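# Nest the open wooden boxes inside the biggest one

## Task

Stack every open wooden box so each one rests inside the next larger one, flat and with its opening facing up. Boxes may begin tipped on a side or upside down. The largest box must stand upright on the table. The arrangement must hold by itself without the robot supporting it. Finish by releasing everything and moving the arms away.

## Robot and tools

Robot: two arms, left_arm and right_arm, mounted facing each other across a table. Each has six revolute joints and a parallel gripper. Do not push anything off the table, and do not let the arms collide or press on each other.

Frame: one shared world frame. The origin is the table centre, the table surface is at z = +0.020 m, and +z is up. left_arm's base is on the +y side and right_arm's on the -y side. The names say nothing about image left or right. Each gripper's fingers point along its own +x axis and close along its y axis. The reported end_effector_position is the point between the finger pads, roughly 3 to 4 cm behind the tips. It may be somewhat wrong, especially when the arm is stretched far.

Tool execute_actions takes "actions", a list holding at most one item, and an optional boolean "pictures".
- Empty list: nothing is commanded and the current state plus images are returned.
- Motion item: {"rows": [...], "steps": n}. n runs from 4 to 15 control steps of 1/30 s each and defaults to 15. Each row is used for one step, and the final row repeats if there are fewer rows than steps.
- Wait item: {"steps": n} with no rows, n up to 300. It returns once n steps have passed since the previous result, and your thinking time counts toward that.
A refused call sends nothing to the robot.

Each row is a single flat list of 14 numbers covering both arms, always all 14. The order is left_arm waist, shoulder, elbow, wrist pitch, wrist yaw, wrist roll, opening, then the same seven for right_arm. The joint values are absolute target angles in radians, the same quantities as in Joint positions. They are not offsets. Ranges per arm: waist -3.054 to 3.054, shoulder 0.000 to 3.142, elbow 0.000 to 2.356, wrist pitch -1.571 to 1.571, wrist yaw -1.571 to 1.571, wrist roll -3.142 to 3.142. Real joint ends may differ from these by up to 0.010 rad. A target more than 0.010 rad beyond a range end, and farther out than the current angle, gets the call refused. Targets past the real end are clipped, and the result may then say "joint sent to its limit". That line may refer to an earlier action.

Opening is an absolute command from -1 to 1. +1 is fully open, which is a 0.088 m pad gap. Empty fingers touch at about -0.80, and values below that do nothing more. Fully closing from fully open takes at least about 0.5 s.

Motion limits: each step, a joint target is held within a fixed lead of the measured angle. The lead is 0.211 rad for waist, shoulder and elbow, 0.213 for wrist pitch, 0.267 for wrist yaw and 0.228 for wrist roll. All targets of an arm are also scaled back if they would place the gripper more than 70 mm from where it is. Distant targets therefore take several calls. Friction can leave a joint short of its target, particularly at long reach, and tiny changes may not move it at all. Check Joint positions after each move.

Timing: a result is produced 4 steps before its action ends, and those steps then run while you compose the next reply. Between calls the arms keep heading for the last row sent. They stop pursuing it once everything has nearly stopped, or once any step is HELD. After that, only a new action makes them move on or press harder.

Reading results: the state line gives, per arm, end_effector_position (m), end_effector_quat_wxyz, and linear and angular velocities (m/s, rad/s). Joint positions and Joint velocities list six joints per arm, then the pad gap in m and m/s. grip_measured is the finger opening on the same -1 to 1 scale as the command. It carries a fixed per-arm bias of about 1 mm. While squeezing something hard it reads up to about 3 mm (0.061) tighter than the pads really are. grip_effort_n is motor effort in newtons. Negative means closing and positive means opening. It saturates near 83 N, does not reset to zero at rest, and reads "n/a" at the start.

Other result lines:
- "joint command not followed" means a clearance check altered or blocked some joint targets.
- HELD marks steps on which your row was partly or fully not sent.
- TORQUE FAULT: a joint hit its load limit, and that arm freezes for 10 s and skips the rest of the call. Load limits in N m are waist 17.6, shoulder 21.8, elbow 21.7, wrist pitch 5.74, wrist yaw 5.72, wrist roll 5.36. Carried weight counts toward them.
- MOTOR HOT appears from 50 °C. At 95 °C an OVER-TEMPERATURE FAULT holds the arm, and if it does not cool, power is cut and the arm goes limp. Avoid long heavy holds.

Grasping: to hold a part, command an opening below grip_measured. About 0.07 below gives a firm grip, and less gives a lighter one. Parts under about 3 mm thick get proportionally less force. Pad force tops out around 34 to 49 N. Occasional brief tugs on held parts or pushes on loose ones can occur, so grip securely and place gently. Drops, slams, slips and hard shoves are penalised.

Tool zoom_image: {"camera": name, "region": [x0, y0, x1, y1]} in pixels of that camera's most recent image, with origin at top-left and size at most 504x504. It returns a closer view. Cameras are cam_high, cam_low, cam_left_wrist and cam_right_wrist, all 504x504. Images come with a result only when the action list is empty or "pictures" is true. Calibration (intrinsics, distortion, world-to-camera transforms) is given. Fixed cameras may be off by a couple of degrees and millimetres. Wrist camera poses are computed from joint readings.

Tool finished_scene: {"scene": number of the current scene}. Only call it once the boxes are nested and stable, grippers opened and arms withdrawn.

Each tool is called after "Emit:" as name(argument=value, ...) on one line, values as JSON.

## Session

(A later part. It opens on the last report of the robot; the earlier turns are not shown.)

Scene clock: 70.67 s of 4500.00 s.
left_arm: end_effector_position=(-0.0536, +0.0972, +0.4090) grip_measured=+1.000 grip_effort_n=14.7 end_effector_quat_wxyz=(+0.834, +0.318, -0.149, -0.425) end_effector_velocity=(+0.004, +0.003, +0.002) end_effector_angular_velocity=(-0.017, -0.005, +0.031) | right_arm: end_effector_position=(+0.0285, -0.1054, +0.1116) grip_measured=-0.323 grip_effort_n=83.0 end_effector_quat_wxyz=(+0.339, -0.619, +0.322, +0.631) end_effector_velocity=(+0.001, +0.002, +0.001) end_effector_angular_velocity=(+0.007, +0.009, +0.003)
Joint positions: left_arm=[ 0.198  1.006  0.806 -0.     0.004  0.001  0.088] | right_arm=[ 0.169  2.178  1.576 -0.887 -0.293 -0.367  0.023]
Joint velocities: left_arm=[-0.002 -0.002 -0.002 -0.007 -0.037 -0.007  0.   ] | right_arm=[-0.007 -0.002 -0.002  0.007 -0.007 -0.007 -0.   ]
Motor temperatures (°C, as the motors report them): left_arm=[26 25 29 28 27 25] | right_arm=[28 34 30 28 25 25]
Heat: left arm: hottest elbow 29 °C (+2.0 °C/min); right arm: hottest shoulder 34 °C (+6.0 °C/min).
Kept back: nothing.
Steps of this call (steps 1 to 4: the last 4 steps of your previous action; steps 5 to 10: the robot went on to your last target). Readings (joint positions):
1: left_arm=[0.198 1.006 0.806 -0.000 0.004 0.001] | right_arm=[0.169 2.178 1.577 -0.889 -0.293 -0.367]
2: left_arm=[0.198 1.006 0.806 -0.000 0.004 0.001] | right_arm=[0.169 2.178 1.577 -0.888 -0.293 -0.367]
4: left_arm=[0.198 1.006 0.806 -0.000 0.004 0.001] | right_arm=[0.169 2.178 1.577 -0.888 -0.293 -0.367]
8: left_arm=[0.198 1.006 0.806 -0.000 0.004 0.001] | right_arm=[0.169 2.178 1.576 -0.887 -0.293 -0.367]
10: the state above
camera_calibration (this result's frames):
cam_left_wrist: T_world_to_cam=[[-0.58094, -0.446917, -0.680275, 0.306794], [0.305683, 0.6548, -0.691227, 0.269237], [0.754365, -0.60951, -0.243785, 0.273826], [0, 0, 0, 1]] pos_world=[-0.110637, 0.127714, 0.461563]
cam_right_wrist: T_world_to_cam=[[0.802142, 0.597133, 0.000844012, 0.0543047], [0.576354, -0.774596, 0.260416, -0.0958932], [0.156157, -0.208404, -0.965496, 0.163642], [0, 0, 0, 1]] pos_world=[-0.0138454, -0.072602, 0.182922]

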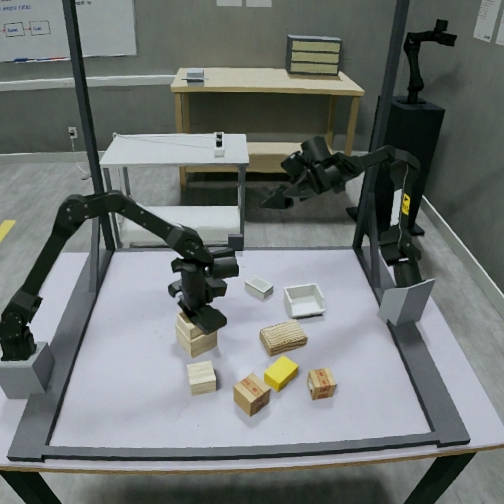

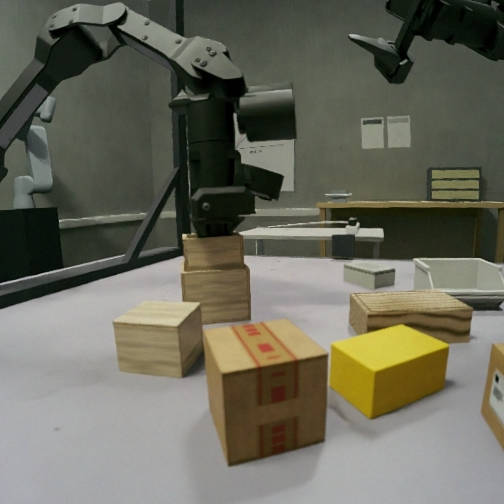

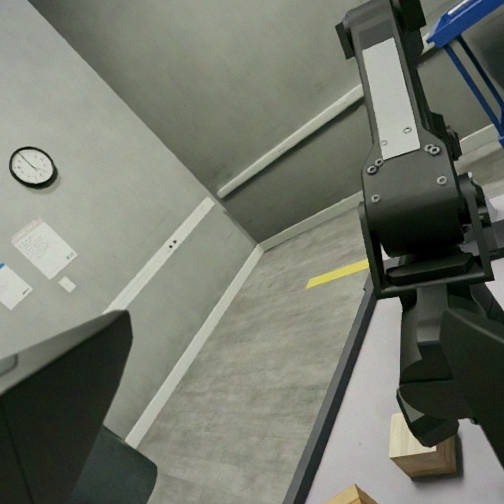

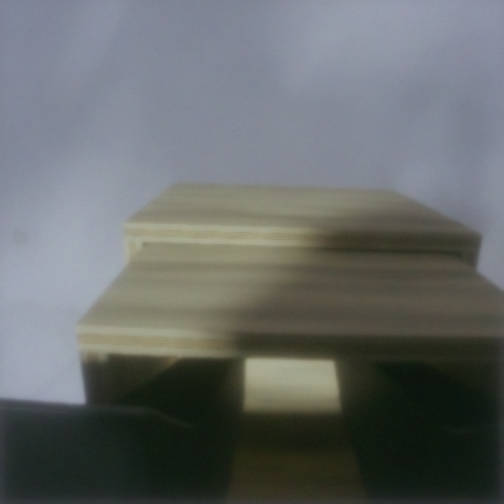

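Emit:
execute_actions(actions=[{"rows":[[0.2,1.0,0.8,0,0,0,1,0.184,2.205,1.50,-0.785,-0.293,-0.355,0.7]],"steps":15}])

Emit:
execute_actions(actions=[{"steps":10}], pictures=true)

Scene clock: 71.17 s of 4500.00 s.
left_arm: end_effector_position=(-0.0536, +0.0972, +0.4090) grip_measured=+1.000 grip_effort_n=14.7 end_effector_quat_wxyz=(+0.834, +0.318, -0.149, -0.425) end_effector_velocity=(+0.004, +0.004, -0.002) end_effector_angular_velocity=(-0.001, +0.007, +0.029) | right_arm: end_effector_position=(+0.0302, -0.1083, +0.0900) grip_measured=-0.323 grip_effort_n=83.0 end_effector_quat_wxyz=(+0.339, -0.618, +0.317, +0.634) end_effector_velocity=(-0.002, +0.011, +0.004) end_effector_angular_velocity=(+0.053, +0.019, +0.032)
Joint positions: left_arm=[ 0.198  1.006  0.806 -0.     0.004  0.001  0.088] | right_arm=[ 0.182  2.195  1.512 -0.792 -0.293 -0.358  0.023]
Joint velocities: left_arm=[-0.002 -0.002 -0.002 -0.022 -0.022 -0.007  0.   ] | right_arm=[-0.007 -0.007 -0.002  0.051 -0.007 -0.022 -0.   ]
Motor temperatures (°C, as the motors report them): left_arm=[26 25 29 28 27 25] | right_arm=[28 34 30 28 25 25]
Heat: left arm: hottest elbow 29 °C (+1.0 °C/min); right arm: hottest shoulder 34 °C (+6.1 °C/min).
Steps of this call (steps 1 to 4: the robot went on to your last target; steps 5 to 15: the first 11 steps of this action). Readings (joint positions):
5: left_arm=[0.198 1.006 0.806 -0.000 0.004 0.001] | right_arm=[0.169 2.178 1.570 -0.874 -0.293 -0.365]
6: left_arm=[0.198 1.006 0.806 -0.000 0.004 0.001] | right_arm=[0.171 2.178 1.557 -0.847 -0.293 -0.364]
8: left_arm=[0.198 1.006 0.806 -0.000 0.004 0.001] | right_arm=[0.175 2.183 1.538 -0.819 -0.293 -0.361]
12: left_arm=[0.198 1.006 0.806 -0.000 0.004 0.001] | right_arm=[0.181 2.194 1.515 -0.799 -0.293 -0.359]
15: the state above

Scene clock: 71.50 s of 4500.00 s.
left_arm: end_effector_position=(-0.0536, +0.0972, +0.4090) grip_measured=+1.000 grip_effort_n=14.7 end_effector_quat_wxyz=(+0.834, +0.318, -0.149, -0.425) end_effector_velocity=(-0.000, +0.002, -0.000) end_effector_angular_velocity=(-0.014, +0.016, +0.006) | right_arm: end_effector_position=(+0.0301, -0.1076, +0.0899) grip_measured=-0.323 grip_effort_n=83.0 end_effector_quat_wxyz=(+0.340, -0.617, +0.316, +0.635) end_effector_velocity=(-0.001, -0.006, -0.000) end_effector_angular_velocity=(-0.023, +0.001, +0.018)
Joint positions: left_arm=[ 0.198  1.006  0.806 -0.     0.004  0.001  0.088] | right_arm=[ 0.182  2.195  1.511 -0.787 -0.293 -0.357  0.023]
Joint velocities: left_arm=[-0.002 -0.007 -0.002 -0.007 -0.007 -0.022  0.   ] | right_arm=[ 0.002 -0.002 -0.002 -0.022 -0.007 -0.022  0.   ]
Motor temperatures (°C, as the motors report them): left_arm=[26 25 29 28 27 25] | right_arm=[28 34 30 28 25 25]
Heat: left arm: hottest elbow 29 °C (+1.0 °C/min); right arm: hottest shoulder 34 °C (+6.1 °C/min).
Kept back: nothing.
Steps of this call (steps 1 to 4: the last 4 steps of your previous action; steps 5 to 10: the robot went on to your last target). Readings (joint positions):
1: left_arm=[0.198 1.006 0.806 -0.000 0.004 0.001] | right_arm=[0.182 2.195 1.512 -0.790 -0.293 -0.358]
2: left_arm=[0.198 1.006 0.806 -0.000 0.004 0.001] | right_arm=[0.182 2.195 1.512 -0.789 -0.293 -0.357]
4: left_arm=[0.198 1.006 0.806 -0.000 0.004 0.001] | right_arm=[0.182 2.195 1.512 -0.789 -0.293 -0.357]
8: left_arm=[0.198 1.006 0.806 -0.000 0.004 0.001] | right_arm=[0.182 2.195 1.511 -0.787 -0.293 -0.357]
10: the state above
camera_calibration (this result's frames):
cam_left_wrist: T_world_to_cam=[[-0.58094, -0.446917, -0.680275, 0.306794], [0.305683, 0.6548, -0.691227, 0.269237], [0.754365, -0.60951, -0.243785, 0.273826], [0, 0, 0, 1]] pos_world=[-0.110637, 0.127714, 0.461563]
cam_right_wrist: T_world_to_cam=[[0.797584, 0.603185, 0.00520247, 0.0547239], [0.583259, -0.773378, 0.248384, -0.0918206], [0.153845, -0.195073, -0.968648, 0.143695], [0, 0, 0, 1]] pos_world=[-0.0121985, -0.0759898, 0.161712]

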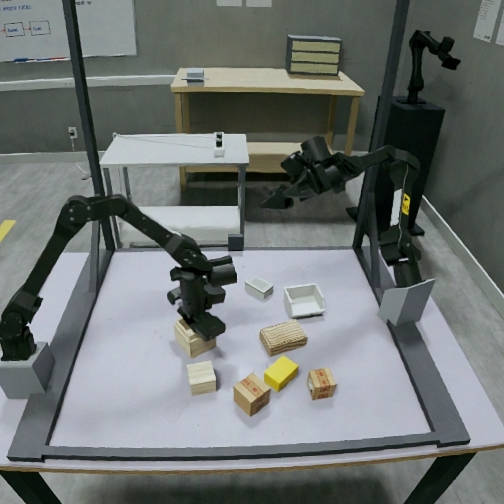

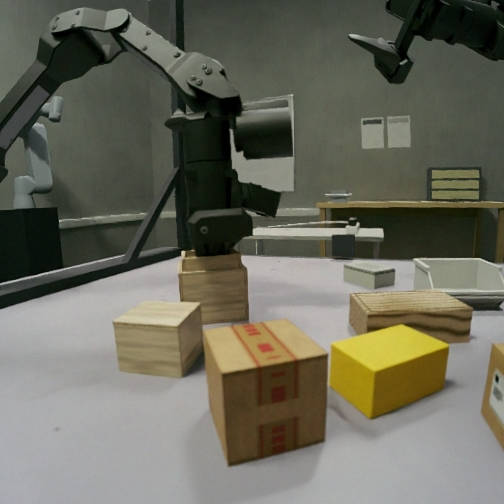

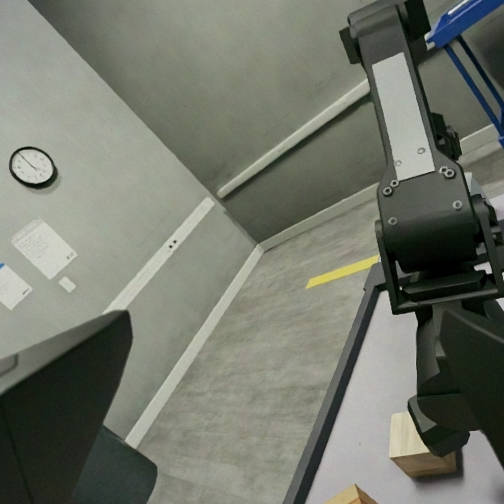

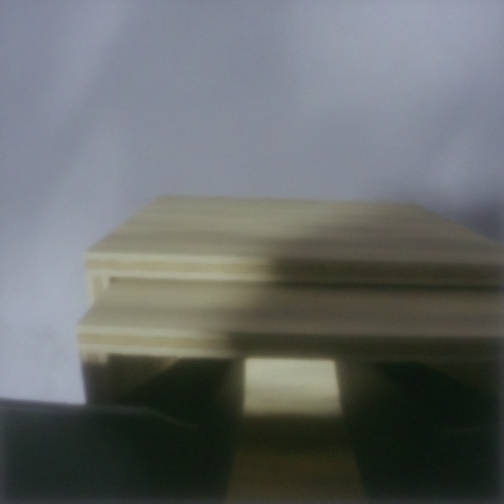

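Emit:
execute_actions(actions=[{"rows":[[0.2,1.0,0.8,0,0,0,1,0.182,2.205,1.475,-0.75,-0.293,-0.355,0.7]],"steps":12}])

Emit:
execute_actions(actions=[{"rows":[[0.2,1.0,0.8,0,0,0,1,0.182,2.2,1.475,-0.75,-0.293,-0.355,-0.55]],"steps":12}])

Emit:
execute_actions(actions=[{"rows":[[0.2,1.0,0.8,0,0,0,1,0.13,2.08,1.62,-1.06,-0.293,-0.38,-0.55]],"steps":15}])

Emit:
execute_actions(actions=[{"steps":12}], pictures=true)

Scene clock: 71.97 s of 4500.00 s.
left_arm: end_effector_position=(-0.0536, +0.0972, +0.4090) grip_measured=+1.000 grip_effort_n=14.7 end_effector_quat_wxyz=(+0.834, +0.318, -0.149, -0.425) end_effector_velocity=(+0.004, +0.003, -0.002) end_effector_angular_velocity=(-0.007, +0.003, +0.023) | right_arm: end_effector_position=(+0.0318, -0.1084, +0.0850) grip_measured=-0.323 grip_effort_n=83.0 end_effector_quat_wxyz=(+0.341, -0.616, +0.314, +0.638) end_effector_velocity=(+0.001, +0.005, -0.001) end_effector_angular_velocity=(+0.028, -0.001, +0.012)
Joint positions: left_arm=[ 0.198  1.006  0.806 -0.     0.004  0.001  0.088] | right_arm=[ 0.182  2.195  1.488 -0.756 -0.293 -0.357  0.023]
Joint velocities: left_arm=[-0.002 -0.002 -0.007 -0.007 -0.022 -0.007  0.   ] | right_arm=[-0.002 -0.002 -0.012  0.037  0.007 -0.007 -0.   ]
Motor temperatures (°C, as the motors report them): left_arm=[26 25 29 28 27 25] | right_arm=[28 34 30 28 25 25]
Heat: left arm: hottest elbow 29 °C (+1.0 °C/min); right arm: hottest shoulder 34 °C (+6.0 °C/min).
Steps of this call (steps 1 to 6: the robot went on to your last target; steps 7 to 14: the first 8 steps of this action). Readings (joint positions):
7: left_arm=[0.198 1.006 0.806 -0.000 0.004 0.001] | right_arm=[0.182 2.195 1.509 -0.782 -0.293 -0.357]
8: left_arm=[0.198 1.006 0.806 -0.000 0.004 0.001] | right_arm=[0.182 2.195 1.504 -0.773 -0.293 -0.357]
10: left_arm=[0.198 1.006 0.806 -0.000 0.004 0.001] | right_arm=[0.182 2.195 1.496 -0.763 -0.293 -0.357]
14: the state above

Scene clock: 72.37 s of 4500.00 s.
left_arm: end_effector_position=(-0.0536, +0.0972, +0.4090) grip_measured=+1.000 grip_effort_n=14.7 end_effector_quat_wxyz=(+0.834, +0.318, -0.149, -0.425) end_effector_velocity=(+0.001, +0.001, -0.001) end_effector_angular_velocity=(-0.002, +0.007, +0.009) | right_arm: end_effector_position=(+0.0318, -0.1081, +0.0847) grip_measured=-0.427 grip_effort_n=-19.3 end_effector_quat_wxyz=(+0.341, -0.615, +0.313, +0.638) end_effector_velocity=(+0.000, +0.001, -0.001) end_effector_angular_velocity=(+0.001, +0.007, +0.021)
Joint positions: left_arm=[ 0.198  1.006  0.806 -0.     0.004  0.001  0.088] | right_arm=[ 0.182  2.195  1.486 -0.752 -0.293 -0.357  0.018]
Joint velocities: left_arm=[-0.002 -0.002 -0.002 -0.007 -0.007 -0.007  0.   ] | right_arm=[-0.002  0.002 -0.002  0.007 -0.007 -0.022 -0.042]
Motor temperatures (°C, as the motors report them): left_arm=[26 25 29 28 27 25] | right_arm=[28 34 30 28 25 25]
Heat: left arm: hottest elbow 29 °C (+1.0 °C/min); right arm: hottest shoulder 34 °C (+6.1 °C/min).
Steps of this call (steps 1 to 4: the last 4 steps of your previous action; steps 5 to 12: the first 8 steps of this action). Readings (joint positions):
5: left_arm=[0.198 1.006 0.806 -0.000 0.004 0.001] | right_arm=[0.182 2.195 1.487 -0.753 -0.293 -0.357]
6: left_arm=[0.198 1.006 0.806 -0.000 0.004 0.001] | right_arm=[0.182 2.195 1.487 -0.753 -0.293 -0.357]
8: left_arm=[0.198 1.006 0.806 -0.000 0.004 0.001] | right_arm=[0.182 2.195 1.486 -0.753 -0.293 -0.357]
12: the state above

Scene clock: 72.87 s of 4500.00 s.
left_arm: end_effector_position=(-0.0536, +0.0972, +0.4090) grip_measured=+1.000 grip_effort_n=14.7 end_effector_quat_wxyz=(+0.834, +0.318, -0.149, -0.425) end_effector_velocity=(+0.004, +0.004, -0.009) end_effector_angular_velocity=(+0.026, +0.028, +0.020) | right_arm: end_effector_position=(+0.0323, -0.1152, +0.1633) grip_measured=-0.545 grip_effort_n=-15.1 end_effector_quat_wxyz=(+0.350, -0.614, +0.330, +0.626) end_effector_velocity=(+0.006, -0.034, +0.001) end_effector_angular_velocity=(-0.154, -0.022, -0.028)
Joint positions: left_arm=[ 0.198  1.006  0.806 -0.     0.004  0.001  0.088] | right_arm=[ 0.129  2.076  1.617 -1.038 -0.293 -0.377  0.012]
Joint velocities: left_arm=[-0.002 -0.002 -0.007 -0.037  0.007 -0.007  0.   ] | right_arm=[-0.002 -0.002  0.002 -0.168 -0.007 -0.022 -0.001]
Motor temperatures (°C, as the motors report them): left_arm=[26 25 29 28 27 25] | right_arm=[28 35 30 28 25 25]
Heat: left arm: hottest elbow 29 °C (+1.0 °C/min); right arm: hottest shoulder 35 °C (+7.0 °C/min).
Steps of this call (steps 1 to 4: the last 4 steps of your previous action; steps 5 to 15: the first 11 steps of this action). Readings (joint positions):
5: left_arm=[0.198 1.006 0.806 -0.000 0.004 0.001] | right_arm=[0.180 2.189 1.495 -0.771 -0.293 -0.358]
6: left_arm=[0.198 1.006 0.806 -0.000 0.004 0.001] | right_arm=[0.176 2.184 1.512 -0.826 -0.293 -0.362]
8: left_arm=[0.198 1.006 0.806 -0.000 0.004 0.001] | right_arm=[0.158 2.155 1.544 -0.920 -0.293 -0.369]
12: left_arm=[0.198 1.006 0.806 -0.000 0.004 0.001] | right_arm=[0.131 2.090 1.604 -1.011 -0.293 -0.375]
15: the state above

Scene clock: 73.27 s of 4500.00 s.
left_arm: end_effector_position=(-0.0536, +0.0972, +0.4090) grip_measured=+1.000 grip_effort_n=14.7 end_effector_quat_wxyz=(+0.834, +0.318, -0.149, -0.425) end_effector_velocity=(+0.001, +0.002, -0.005) end_effector_angular_velocity=(+0.014, +0.019, +0.007) | right_arm: end_effector_position=(+0.0331, -0.1193, +0.1631) grip_measured=-0.547 grip_effort_n=-14.7 end_effector_quat_wxyz=(+0.346, -0.617, +0.337, +0.621) end_effector_velocity=(+0.001, -0.005, +0.001) end_effector_angular_velocity=(-0.021, +0.003, -0.001)
Joint positions: left_arm=[ 0.198  1.006  0.806 -0.     0.004  0.001  0.088] | right_arm=[ 0.129  2.077  1.617 -1.058 -0.293 -0.378  0.012]
Joint velocities: left_arm=[-0.002 -0.002 -0.002 -0.022  0.007 -0.007  0.   ] | right_arm=[-0.002 -0.002 -0.002 -0.022 -0.007 -0.007 -0.   ]
Motor temperatures (°C, as the motors report them): left_arm=[26 25 29 28 27 25] | right_arm=[28 35 30 28 25 25]
Heat: left arm: hottest elbow 29 °C (+1.0 °C/min); right arm: hottest shoulder 35 °C (+7.1 °C/min).
Kept back: nothing.
Steps of this call (steps 1 to 4: the last 4 steps of your previous action; steps 5 to 12: the robot went on to your last target). Readings (joint positions):
1: left_arm=[0.198 1.006 0.806 -0.000 0.004 0.001] | right_arm=[0.129 2.076 1.617 -1.044 -0.293 -0.377]
2: left_arm=[0.198 1.006 0.806 -0.000 0.004 0.001] | right_arm=[0.129 2.076 1.617 -1.049 -0.293 -0.377]
4: left_arm=[0.198 1.006 0.806 -0.000 0.004 0.001] | right_arm=[0.129 2.077 1.617 -1.053 -0.293 -0.377]
8: left_arm=[0.198 1.006 0.806 -0.000 0.004 0.001] | right_arm=[0.129 2.077 1.617 -1.056 -0.293 -0.378]
12: the state above
camera_calibration (this result's frames):
cam_left_wrist: T_world_to_cam=[[-0.58094, -0.446917, -0.680275, 0.306794], [0.305683, 0.6548, -0.691227, 0.269237], [0.754365, -0.60951, -0.243785, 0.273826], [0, 0, 0, 1]] pos_world=[-0.110637, 0.127714, 0.461563]
cam_right_wrist: T_world_to_cam=[[0.823306, 0.567587, -0.00359834, 0.0553016], [0.546534, -0.791025, 0.274919, -0.126001], [0.153194, -0.228309, -0.961461, 0.206774], [0, 0, 0, 1]] pos_world=[-0.00834298, -0.0838499, 0.233644]

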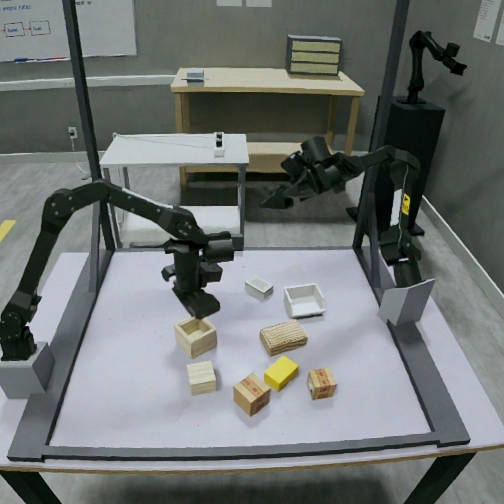

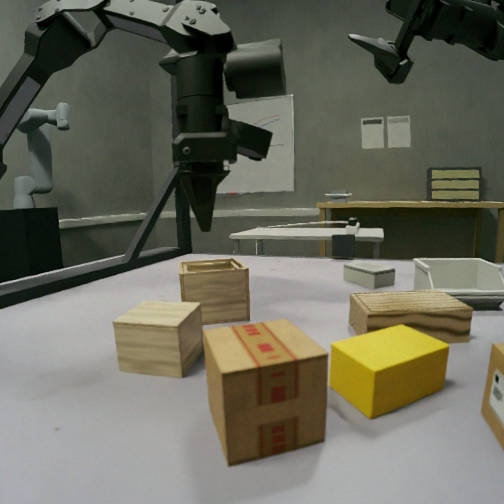

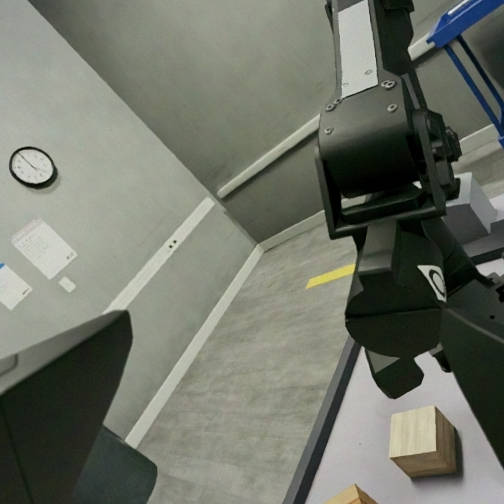

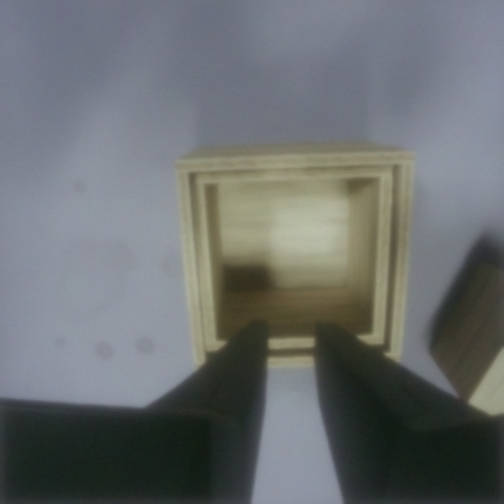

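Emit:
execute_actions(actions=[{"rows":[[0.2,1.0,0.8,0,0,0,1,-0.03,2.2,1.9,-1.3,-0.2,-0.34,1]],"steps":15}])

Emit:
execute_actions(actions=[{"rows":[[0.2,1.0,0.8,0,0,0,1,-0.057,2.60,2.204,-1.44,-0.173,-0.342,1]],"steps":15}])

Emit:
execute_actions(actions=[{"steps":25}], pictures=true)

Scene clock: 74.10 s of 4500.00 s.
left_arm: end_effector_position=(-0.0536, +0.0972, +0.4090) grip_measured=+1.000 grip_effort_n=14.7 end_effector_quat_wxyz=(+0.834, +0.318, -0.149, -0.425) end_effector_velocity=(+0.002, +0.002, +0.000) end_effector_angular_velocity=(-0.018, +0.013, +0.020) | right_arm: end_effector_position=(+0.1022, -0.0917, +0.2104) grip_measured=+0.666 grip_effort_n=18.4 end_effector_quat_wxyz=(+0.425, -0.604, +0.385, +0.553) end_effector_velocity=(-0.034, +0.003, +0.005) end_effector_angular_velocity=(-0.037, +0.006, +0.055)
Joint positions: left_arm=[ 0.198  1.006  0.806 -0.     0.004  0.001  0.088] | right_arm=[-0.04   2.175  1.881 -1.285 -0.208 -0.344  0.072]
Joint velocities: left_arm=[-0.002 -0.002 -0.002 -0.007 -0.022 -0.022  0.   ] | right_arm=[ 0.071  0.037  0.115 -0.095 -0.007  0.007  0.175]
Motor temperatures (°C, as the motors report them): left_arm=[26 25 29 28 27 25] | right_arm=[28 35 30 28 25 25]
Heat: left arm: hottest elbow 29 °C (+1.0 °C/min); right arm: hottest shoulder 35 °C (+7.0 °C/min).
Steps of this call (steps 1 to 14: the robot went on to your last target; steps 15 to 25: the first 11 steps of this action). Readings (joint positions):
15: left_arm=[0.198 1.006 0.806 -0.000 0.004 0.001] | right_arm=[0.124 2.087 1.636 -1.089 -0.289 -0.376]
16: left_arm=[0.198 1.006 0.806 -0.000 0.004 0.001] | right_arm=[0.109 2.108 1.679 -1.146 -0.274 -0.369]
18: left_arm=[0.198 1.006 0.806 -0.000 0.004 0.001] | right_arm=[0.055 2.147 1.765 -1.205 -0.241 -0.357]
22: left_arm=[0.198 1.006 0.806 -0.000 0.004 0.001] | right_arm=[-0.034 2.172 1.858 -1.269 -0.211 -0.346]
25: the state above

Scene clock: 74.60 s of 4500.00 s.
left_arm: end_effector_position=(-0.0536, +0.0972, +0.4090) grip_measured=+1.000 grip_effort_n=14.7 end_effector_quat_wxyz=(+0.834, +0.318, -0.149, -0.425) end_effector_velocity=(-0.002, +0.001, -0.002) end_effector_angular_velocity=(+0.002, +0.010, -0.006) | right_arm: end_effector_position=(+0.1411, -0.0739, +0.1269) grip_measured=+0.997 grip_effort_n=18.8 end_effector_quat_wxyz=(+0.382, -0.640, +0.466, +0.477) end_effector_velocity=(+0.059, -0.071, -0.202) end_effector_angular_velocity=(-0.586, +0.018, -0.174)
Joint positions: left_arm=[ 0.198  1.006  0.806 -0.     0.004  0.001  0.088] | right_arm=[-0.059  2.562  2.17  -1.432 -0.177 -0.343  0.088]
Joint velocities: left_arm=[-0.002 -0.007 -0.002 -0.007  0.007 -0.007  0.   ] | right_arm=[ 0.002  0.515 -0.002 -0.095 -0.007 -0.007  0.   ]
Motor temperatures (°C, as the motors report them): left_arm=[26 25 29 28 27 25] | right_arm=[28 35 30 28 25 25]
Heat: left arm: hottest elbow 29 °C (+1.0 °C/min); right arm: hottest shoulder 35 °C (+7.1 °C/min).
Steps of this call (steps 1 to 4: the last 4 steps of your previous action; steps 5 to 15: the first 11 steps of this action). Readings (joint positions):
5: left_arm=[0.198 1.006 0.806 -0.000 0.004 0.001] | right_arm=[-0.030 2.203 1.907 -1.322 -0.204 -0.343]
6: left_arm=[0.198 1.006 0.806 -0.000 0.004 0.001] | right_arm=[-0.032 2.239 1.961 -1.363 -0.199 -0.343]
8: left_arm=[0.198 1.006 0.806 -0.000 0.004 0.001] | right_arm=[-0.040 2.325 2.064 -1.381 -0.189 -0.343]
12: left_arm=[0.198 1.006 0.806 -0.000 0.004 0.001] | right_arm=[-0.056 2.486 2.165 -1.418 -0.180 -0.343]
15: the state above

Scene clock: 75.43 s of 4500.00 s.
left_arm: end_effector_position=(-0.0536, +0.0972, +0.4090) grip_measured=+1.000 grip_effort_n=14.7 end_effector_quat_wxyz=(+0.834, +0.318, -0.149, -0.425) end_effector_velocity=(+0.001, +0.001, -0.001) end_effector_angular_velocity=(-0.002, +0.007, +0.009) | right_arm: end_effector_position=(+0.1427, -0.0712, +0.1217) grip_measured=+0.998 grip_effort_n=18.4 end_effector_quat_wxyz=(+0.381, -0.640, +0.468, +0.475) end_effector_velocity=(-0.003, +0.002, +0.002) end_effector_angular_velocity=(+0.013, +0.023, +0.003)
Joint positions: left_arm=[ 0.198  1.006  0.806 -0.     0.004  0.001  0.088] | right_arm=[-0.059  2.589  2.197 -1.438 -0.177 -0.343  0.088]
Joint velocities: left_arm=[-0.002 -0.002 -0.002 -0.007 -0.007 -0.007  0.   ] | right_arm=[-0.002 -0.007 -0.002  0.007 -0.022 -0.007 -0.   ]
Motor temperatures (°C, as the motors report them): left_arm=[26 25 29 28 27 25] | right_arm=[28 35 30 28 25 25]
Heat: left arm: hottest elbow 29 °C (+1.0 °C/min); right arm: hottest shoulder 35 °C (+7.0 °C/min).
Kept back: nothing.
Steps of this call (steps 1 to 4: the last 4 steps of your previous action; steps 5 to 25: the robot went on to your last target). Readings (joint positions):
1: left_arm=[0.198 1.006 0.806 -0.000 0.004 0.001] | right_arm=[-0.059 2.577 2.170 -1.434 -0.177 -0.343]
2: left_arm=[0.198 1.006 0.806 -0.000 0.004 0.001] | right_arm=[-0.059 2.585 2.171 -1.435 -0.177 -0.343]
4: left_arm=[0.198 1.006 0.806 -0.000 0.004 0.001] | right_arm=[-0.059 2.589 2.177 -1.437 -0.177 -0.343]
8: left_arm=[0.198 1.006 0.806 -0.000 0.004 0.001] | right_arm=[-0.059 2.589 2.197 -1.437 -0.177 -0.343]
25: the state above
camera_calibration (this result's frames):
cam_left_wrist: T_world_to_cam=[[-0.58094, -0.446917, -0.680275, 0.306794], [0.305683, 0.6548, -0.691227, 0.269237], [0.754365, -0.60951, -0.243785, 0.273826], [0, 0, 0, 1]] pos_world=[-0.110637, 0.127714, 0.461563]
cam_right_wrist: T_world_to_cam=[[0.951469, 0.307106, 0.0198324, -0.102053], [0.251932, -0.814298, 0.522923, -0.126259], [0.176742, -0.492548, -0.852149, 0.125695], [0, 0, 0, 1]] pos_world=[0.106693, -0.00956053, 0.175158]

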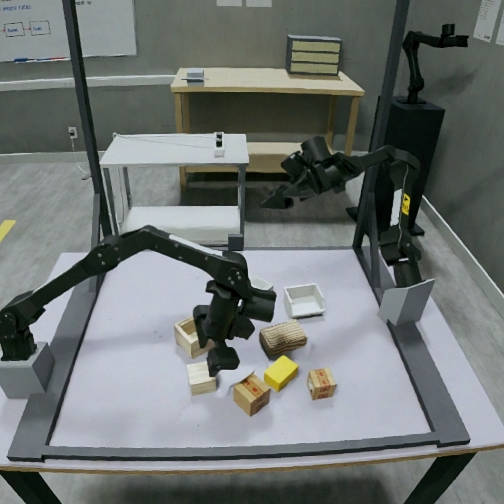

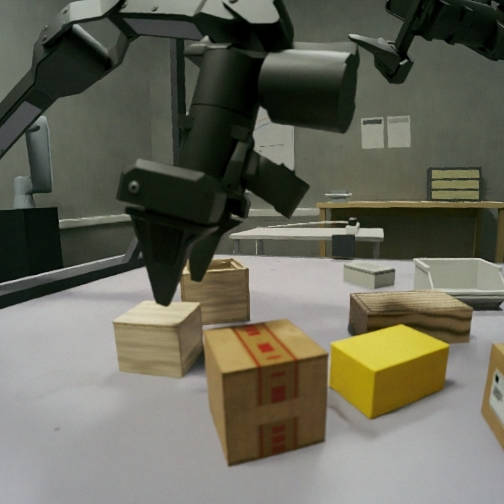

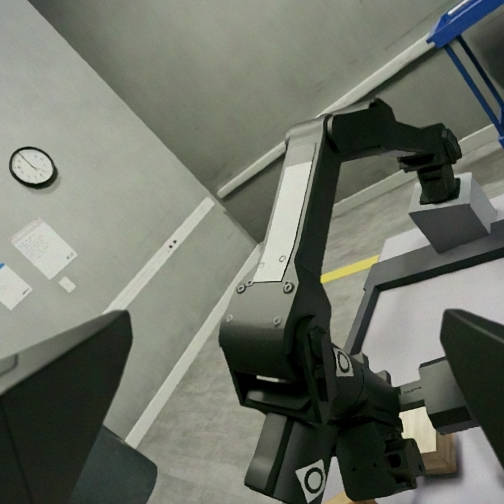

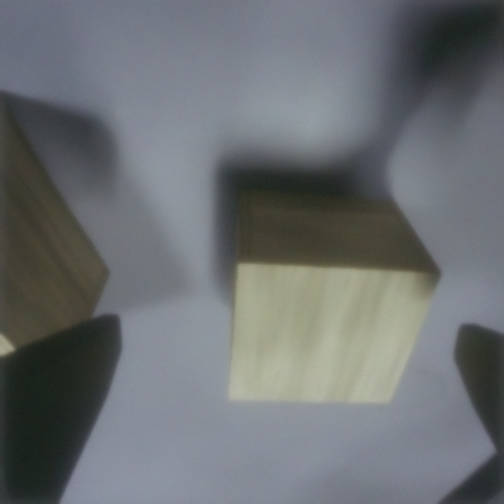

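Emit:
execute_actions(actions=[{"rows":[[0.2,1.0,0.8,0,0,0,1,-0.045,2.72,2.204,-1.38,-0.173,-0.342,1]],"steps":15}])

Emit:
execute_actions(actions=[{"steps":12}], pictures=true)

Scene clock: 76.07 s of 4500.00 s.
left_arm: end_effector_position=(-0.0536, +0.0972, +0.4090) grip_measured=+1.000 grip_effort_n=14.7 end_effector_quat_wxyz=(+0.834, +0.318, -0.149, -0.425) end_effector_velocity=(-0.000, +0.001, -0.002) end_effector_angular_velocity=(+0.010, -0.004, +0.005) | right_arm: end_effector_position=(+0.1537, -0.0737, +0.0703) grip_measured=+0.998 grip_effort_n=18.4 end_effector_quat_wxyz=(+0.364, -0.650, +0.484, +0.460) end_effector_velocity=(-0.001, +0.005, -0.003) end_effector_angular_velocity=(+0.026, +0.027, +0.020)
Joint positions: left_arm=[ 0.198  1.006  0.806 -0.     0.004  0.001  0.088] | right_arm=[-0.048  2.711  2.207 -1.385 -0.177 -0.343  0.088]
Joint velocities: left_arm=[-0.007 -0.002 -0.002 -0.007 -0.007  0.007  0.   ] | right_arm=[-0.002 -0.002 -0.012  0.037 -0.022 -0.022 -0.   ]
Motor temperatures (°C, as the motors report them): left_arm=[26 25 29 28 27 25] | right_arm=[28 35 30 28 25 25]
Heat: left arm: hottest elbow 29 °C (+1.0 °C/min); right arm: hottest shoulder 35 °C (+7.1 °C/min).
Steps of this call (steps 1 to 8: the robot went on to your last target; steps 9 to 19: the first 11 steps of this action). Readings (joint positions):
9: left_arm=[0.198 1.006 0.806 -0.000 0.004 0.001] | right_arm=[-0.059 2.598 2.198 -1.437 -0.177 -0.343]
10: left_arm=[0.198 1.006 0.806 -0.000 0.004 0.001] | right_arm=[-0.058 2.611 2.205 -1.424 -0.177 -0.343]
12: left_arm=[0.198 1.006 0.806 -0.000 0.004 0.001] | right_arm=[-0.055 2.645 2.211 -1.396 -0.177 -0.343]
16: left_arm=[0.198 1.006 0.806 -0.000 0.004 0.001] | right_arm=[-0.050 2.704 2.207 -1.389 -0.177 -0.343]
19: the state above

Scene clock: 76.47 s of 4500.00 s.
left_arm: end_effector_position=(-0.0536, +0.0972, +0.4090) grip_measured=+1.000 grip_effort_n=14.7 end_effector_quat_wxyz=(+0.834, +0.318, -0.149, -0.425) end_effector_velocity=(-0.000, +0.000, -0.003) end_effector_angular_velocity=(+0.005, +0.013, -0.002) | right_arm: end_effector_position=(+0.1538, -0.0730, +0.0701) grip_measured=+0.998 grip_effort_n=18.4 end_effector_quat_wxyz=(+0.364, -0.649, +0.483, +0.461) end_effector_velocity=(+0.002, +0.003, +0.002) end_effector_angular_velocity=(+0.012, +0.013, +0.015)
Joint positions: left_arm=[ 0.198  1.006  0.806 -0.     0.004  0.001  0.088] | right_arm=[-0.048  2.711  2.207 -1.382 -0.177 -0.343  0.088]
Joint velocities: left_arm=[-0.002 -0.002 -0.002 -0.007  0.007 -0.007  0.   ] | right_arm=[-0.007 -0.002  0.002  0.007 -0.007 -0.022  0.   ]
Motor temperatures (°C, as the motors report them): left_arm=[26 25 29 28 27 25] | right_arm=[28 35 30 28 25 25]
Heat: left arm: hottest elbow 29 °C (+1.0 °C/min); right arm: hottest shoulder 35 °C (+7.0 °C/min).
Kept back: nothing.
Steps of this call (steps 1 to 4: the last 4 steps of your previous action; steps 5 to 12: the robot went on to your last target). Readings (joint positions):
1: left_arm=[0.198 1.006 0.806 -0.000 0.004 0.001] | right_arm=[-0.048 2.711 2.207 -1.384 -0.177 -0.343]
2: left_arm=[0.198 1.006 0.806 -0.000 0.004 0.001] | right_arm=[-0.048 2.711 2.207 -1.383 -0.177 -0.343]
4: left_arm=[0.198 1.006 0.806 -0.000 0.004 0.001] | right_arm=[-0.048 2.711 2.207 -1.383 -0.177 -0.343]
8: left_arm=[0.198 1.006 0.806 -0.000 0.004 0.001] | right_arm=[-0.048 2.711 2.207 -1.383 -0.177 -0.343]
12: the state above
camera_calibration (this result's frames):
cam_left_wrist: T_world_to_cam=[[-0.58094, -0.446917, -0.680275, 0.306794], [0.305683, 0.6548, -0.691227, 0.269237], [0.754365, -0.60951, -0.243785, 0.273826], [0, 0, 0, 1]] pos_world=[-0.110637, 0.127714, 0.461563]
cam_right_wrist: T_world_to_cam=[[0.953456, 0.301526, 0.00208509, -0.11046], [0.246934, -0.784762, 0.568482, -0.103867], [0.173048, -0.541508, -0.822693, 0.0737864], [0, 0, 0, 1]] pos_world=[0.118199, -0.00824869, 0.119981]

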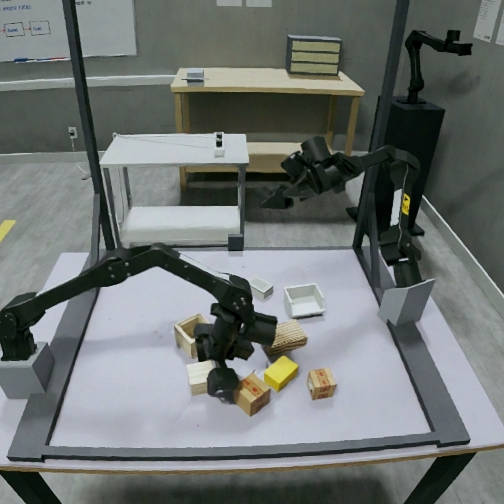

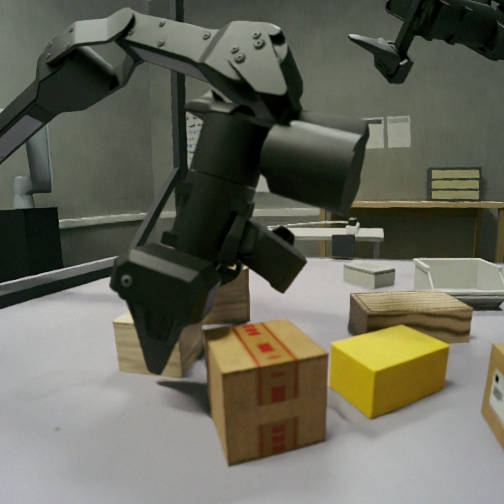

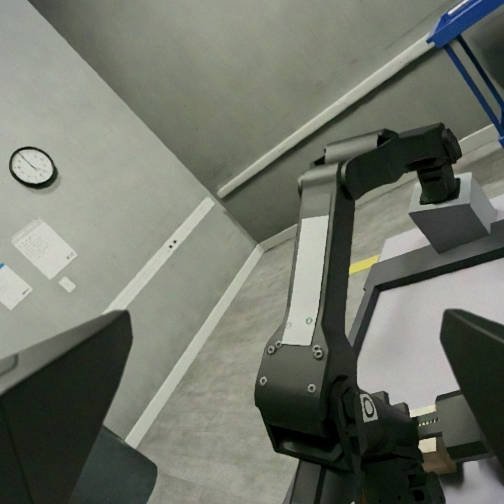

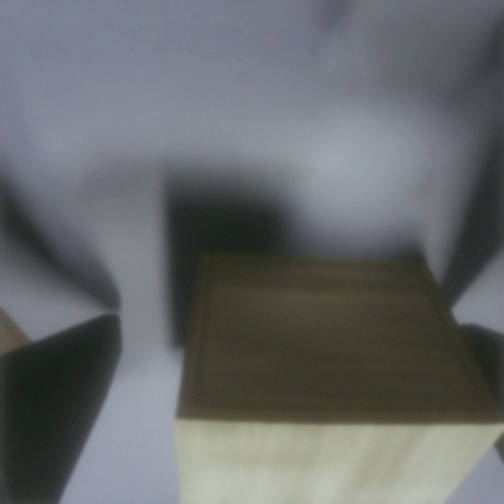

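Emit:
execute_actions(actions=[{"rows":[[0.2,1.0,0.8,0,0,0,1,-0.072,2.75,2.204,-1.46,-0.173,-0.342,1]],"steps":14}])

Emit:
execute_actions(actions=[{"steps":8}], pictures=true)

Scene clock: 76.90 s of 4500.00 s.
left_arm: end_effector_position=(-0.0536, +0.0972, +0.4090) grip_measured=+1.000 grip_effort_n=14.7 end_effector_quat_wxyz=(+0.834, +0.318, -0.149, -0.425) end_effector_velocity=(+0.004, +0.004, -0.002) end_effector_angular_velocity=(+0.008, -0.004, +0.029) | right_arm: end_effector_position=(+0.1651, -0.0906, +0.0691) grip_measured=+0.998 grip_effort_n=17.9 end_effector_quat_wxyz=(+0.349, -0.651, +0.519, +0.431) end_effector_velocity=(+0.003, -0.008, +0.009) end_effector_angular_velocity=(-0.039, +0.003, -0.001)
Joint positions: left_arm=[ 0.198  1.006  0.806 -0.     0.004  0.001  0.088] | right_arm=[-0.073  2.734  2.207 -1.453 -0.177 -0.343  0.088]
Joint velocities: left_arm=[-0.002 -0.002 -0.002 -0.022 -0.022  0.007  0.   ] | right_arm=[-0.012 -0.007  0.002 -0.051  0.007 -0.022 -0.   ]
Motor temperatures (°C, as the motors report them): left_arm=[26 25 29 28 27 25] | right_arm=[28 35 30 28 25 25]
Heat: left arm: hottest elbow 29 °C (+1.0 °C/min); right arm: hottest shoulder 35 °C (+6.1 °C/min).
Steps of this call (steps 1 to 3: the robot went on to your last target; steps 4 to 13: the first 10 steps of this action). Readings (joint positions):
4: left_arm=[0.198 1.006 0.806 -0.000 0.004 0.001] | right_arm=[-0.048 2.711 2.207 -1.386 -0.177 -0.343]
5: left_arm=[0.198 1.006 0.806 -0.000 0.004 0.001] | right_arm=[-0.050 2.713 2.207 -1.404 -0.177 -0.343]
7: left_arm=[0.198 1.006 0.806 -0.000 0.004 0.001] | right_arm=[-0.057 2.720 2.207 -1.433 -0.177 -0.343]
11: left_arm=[0.198 1.006 0.806 -0.000 0.004 0.001] | right_arm=[-0.071 2.732 2.207 -1.450 -0.177 -0.343]
13: the state above

Scene clock: 77.17 s of 4500.00 s.
left_arm: end_effector_position=(-0.0536, +0.0972, +0.4090) grip_measured=+1.000 grip_effort_n=14.7 end_effector_quat_wxyz=(+0.834, +0.318, -0.149, -0.425) end_effector_velocity=(+0.001, +0.001, -0.001) end_effector_angular_velocity=(-0.002, +0.007, +0.009) | right_arm: end_effector_position=(+0.1651, -0.0914, +0.0695) grip_measured=+0.998 grip_effort_n=18.4 end_effector_quat_wxyz=(+0.348, -0.651, +0.520, +0.430) end_effector_velocity=(-0.001, -0.002, +0.001) end_effector_angular_velocity=(-0.006, +0.010, -0.000)
Joint positions: left_arm=[ 0.198  1.006  0.806 -0.     0.004  0.001  0.088] | right_arm=[-0.074  2.734  2.207 -1.457 -0.177 -0.343  0.088]
Joint velocities: left_arm=[-0.002 -0.002 -0.002 -0.007 -0.007 -0.007  0.   ] | right_arm=[-0.002 -0.002 -0.002 -0.007 -0.007 -0.007 -0.   ]
Motor temperatures (°C, as the motors report them): left_arm=[26 25 29 28 27 25] | right_arm=[28 35 30 28 25 25]
Heat: left arm: hottest elbow 29 °C (+1.0 °C/min); right arm: hottest shoulder 35 °C (+6.0 °C/min).
Kept back: nothing.
Steps of this call (steps 1 to 4: the last 4 steps of your previous action; steps 5 to 8: the robot went on to your last target). Readings (joint positions):
1: left_arm=[0.198 1.006 0.806 -0.000 0.004 0.001] | right_arm=[-0.074 2.734 2.207 -1.455 -0.177 -0.343]
2: left_arm=[0.198 1.006 0.806 -0.000 0.004 0.001] | right_arm=[-0.074 2.734 2.207 -1.455 -0.177 -0.343]
4: left_arm=[0.198 1.006 0.806 -0.000 0.004 0.001] | right_arm=[-0.074 2.734 2.207 -1.456 -0.177 -0.343]
8: the state above
camera_calibration (this result's frames):
cam_left_wrist: T_world_to_cam=[[-0.58094, -0.446917, -0.680275, 0.306794], [0.305683, 0.6548, -0.691227, 0.269237], [0.754365, -0.60951, -0.243785, 0.273826], [0, 0, 0, 1]] pos_world=[-0.110637, 0.127714, 0.461563]
cam_right_wrist: T_world_to_cam=[[0.968154, 0.249265, -0.0233414, -0.121176], [0.207061, -0.744836, 0.634307, -0.115089], [0.140725, -0.61894, -0.772729, 0.0561441], [0, 0, 0, 1]] pos_world=[0.133246, -0.0207679, 0.113558]

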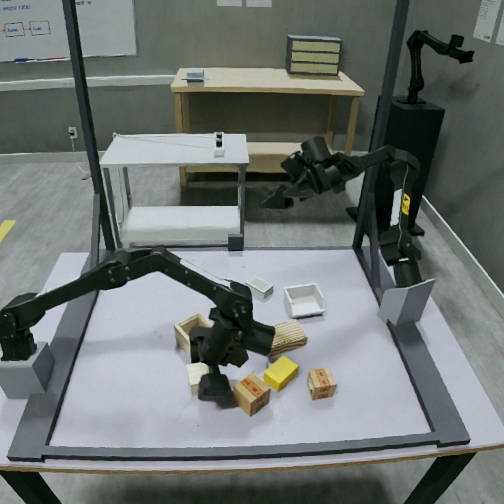

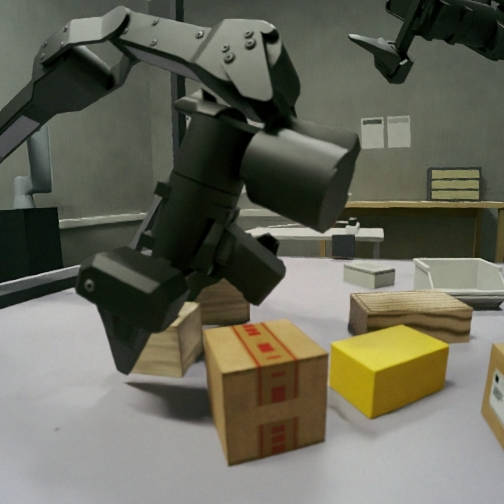

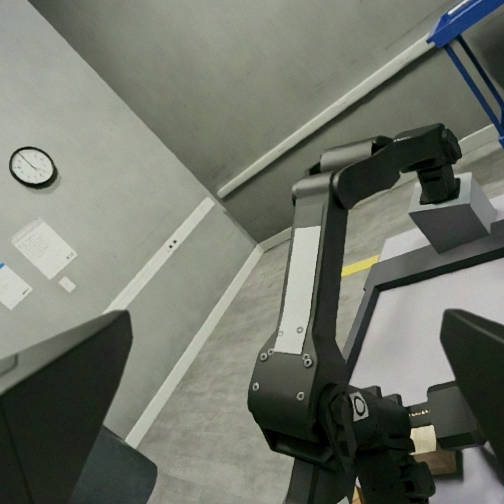

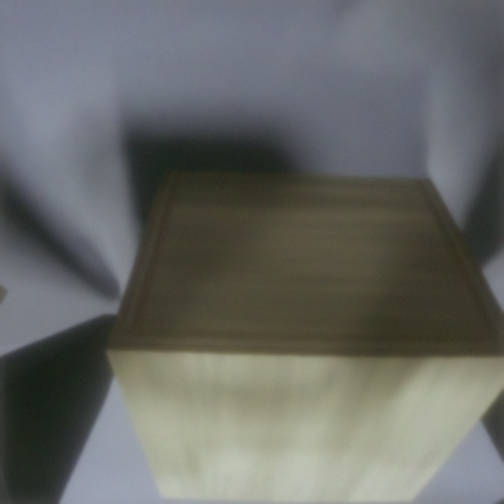

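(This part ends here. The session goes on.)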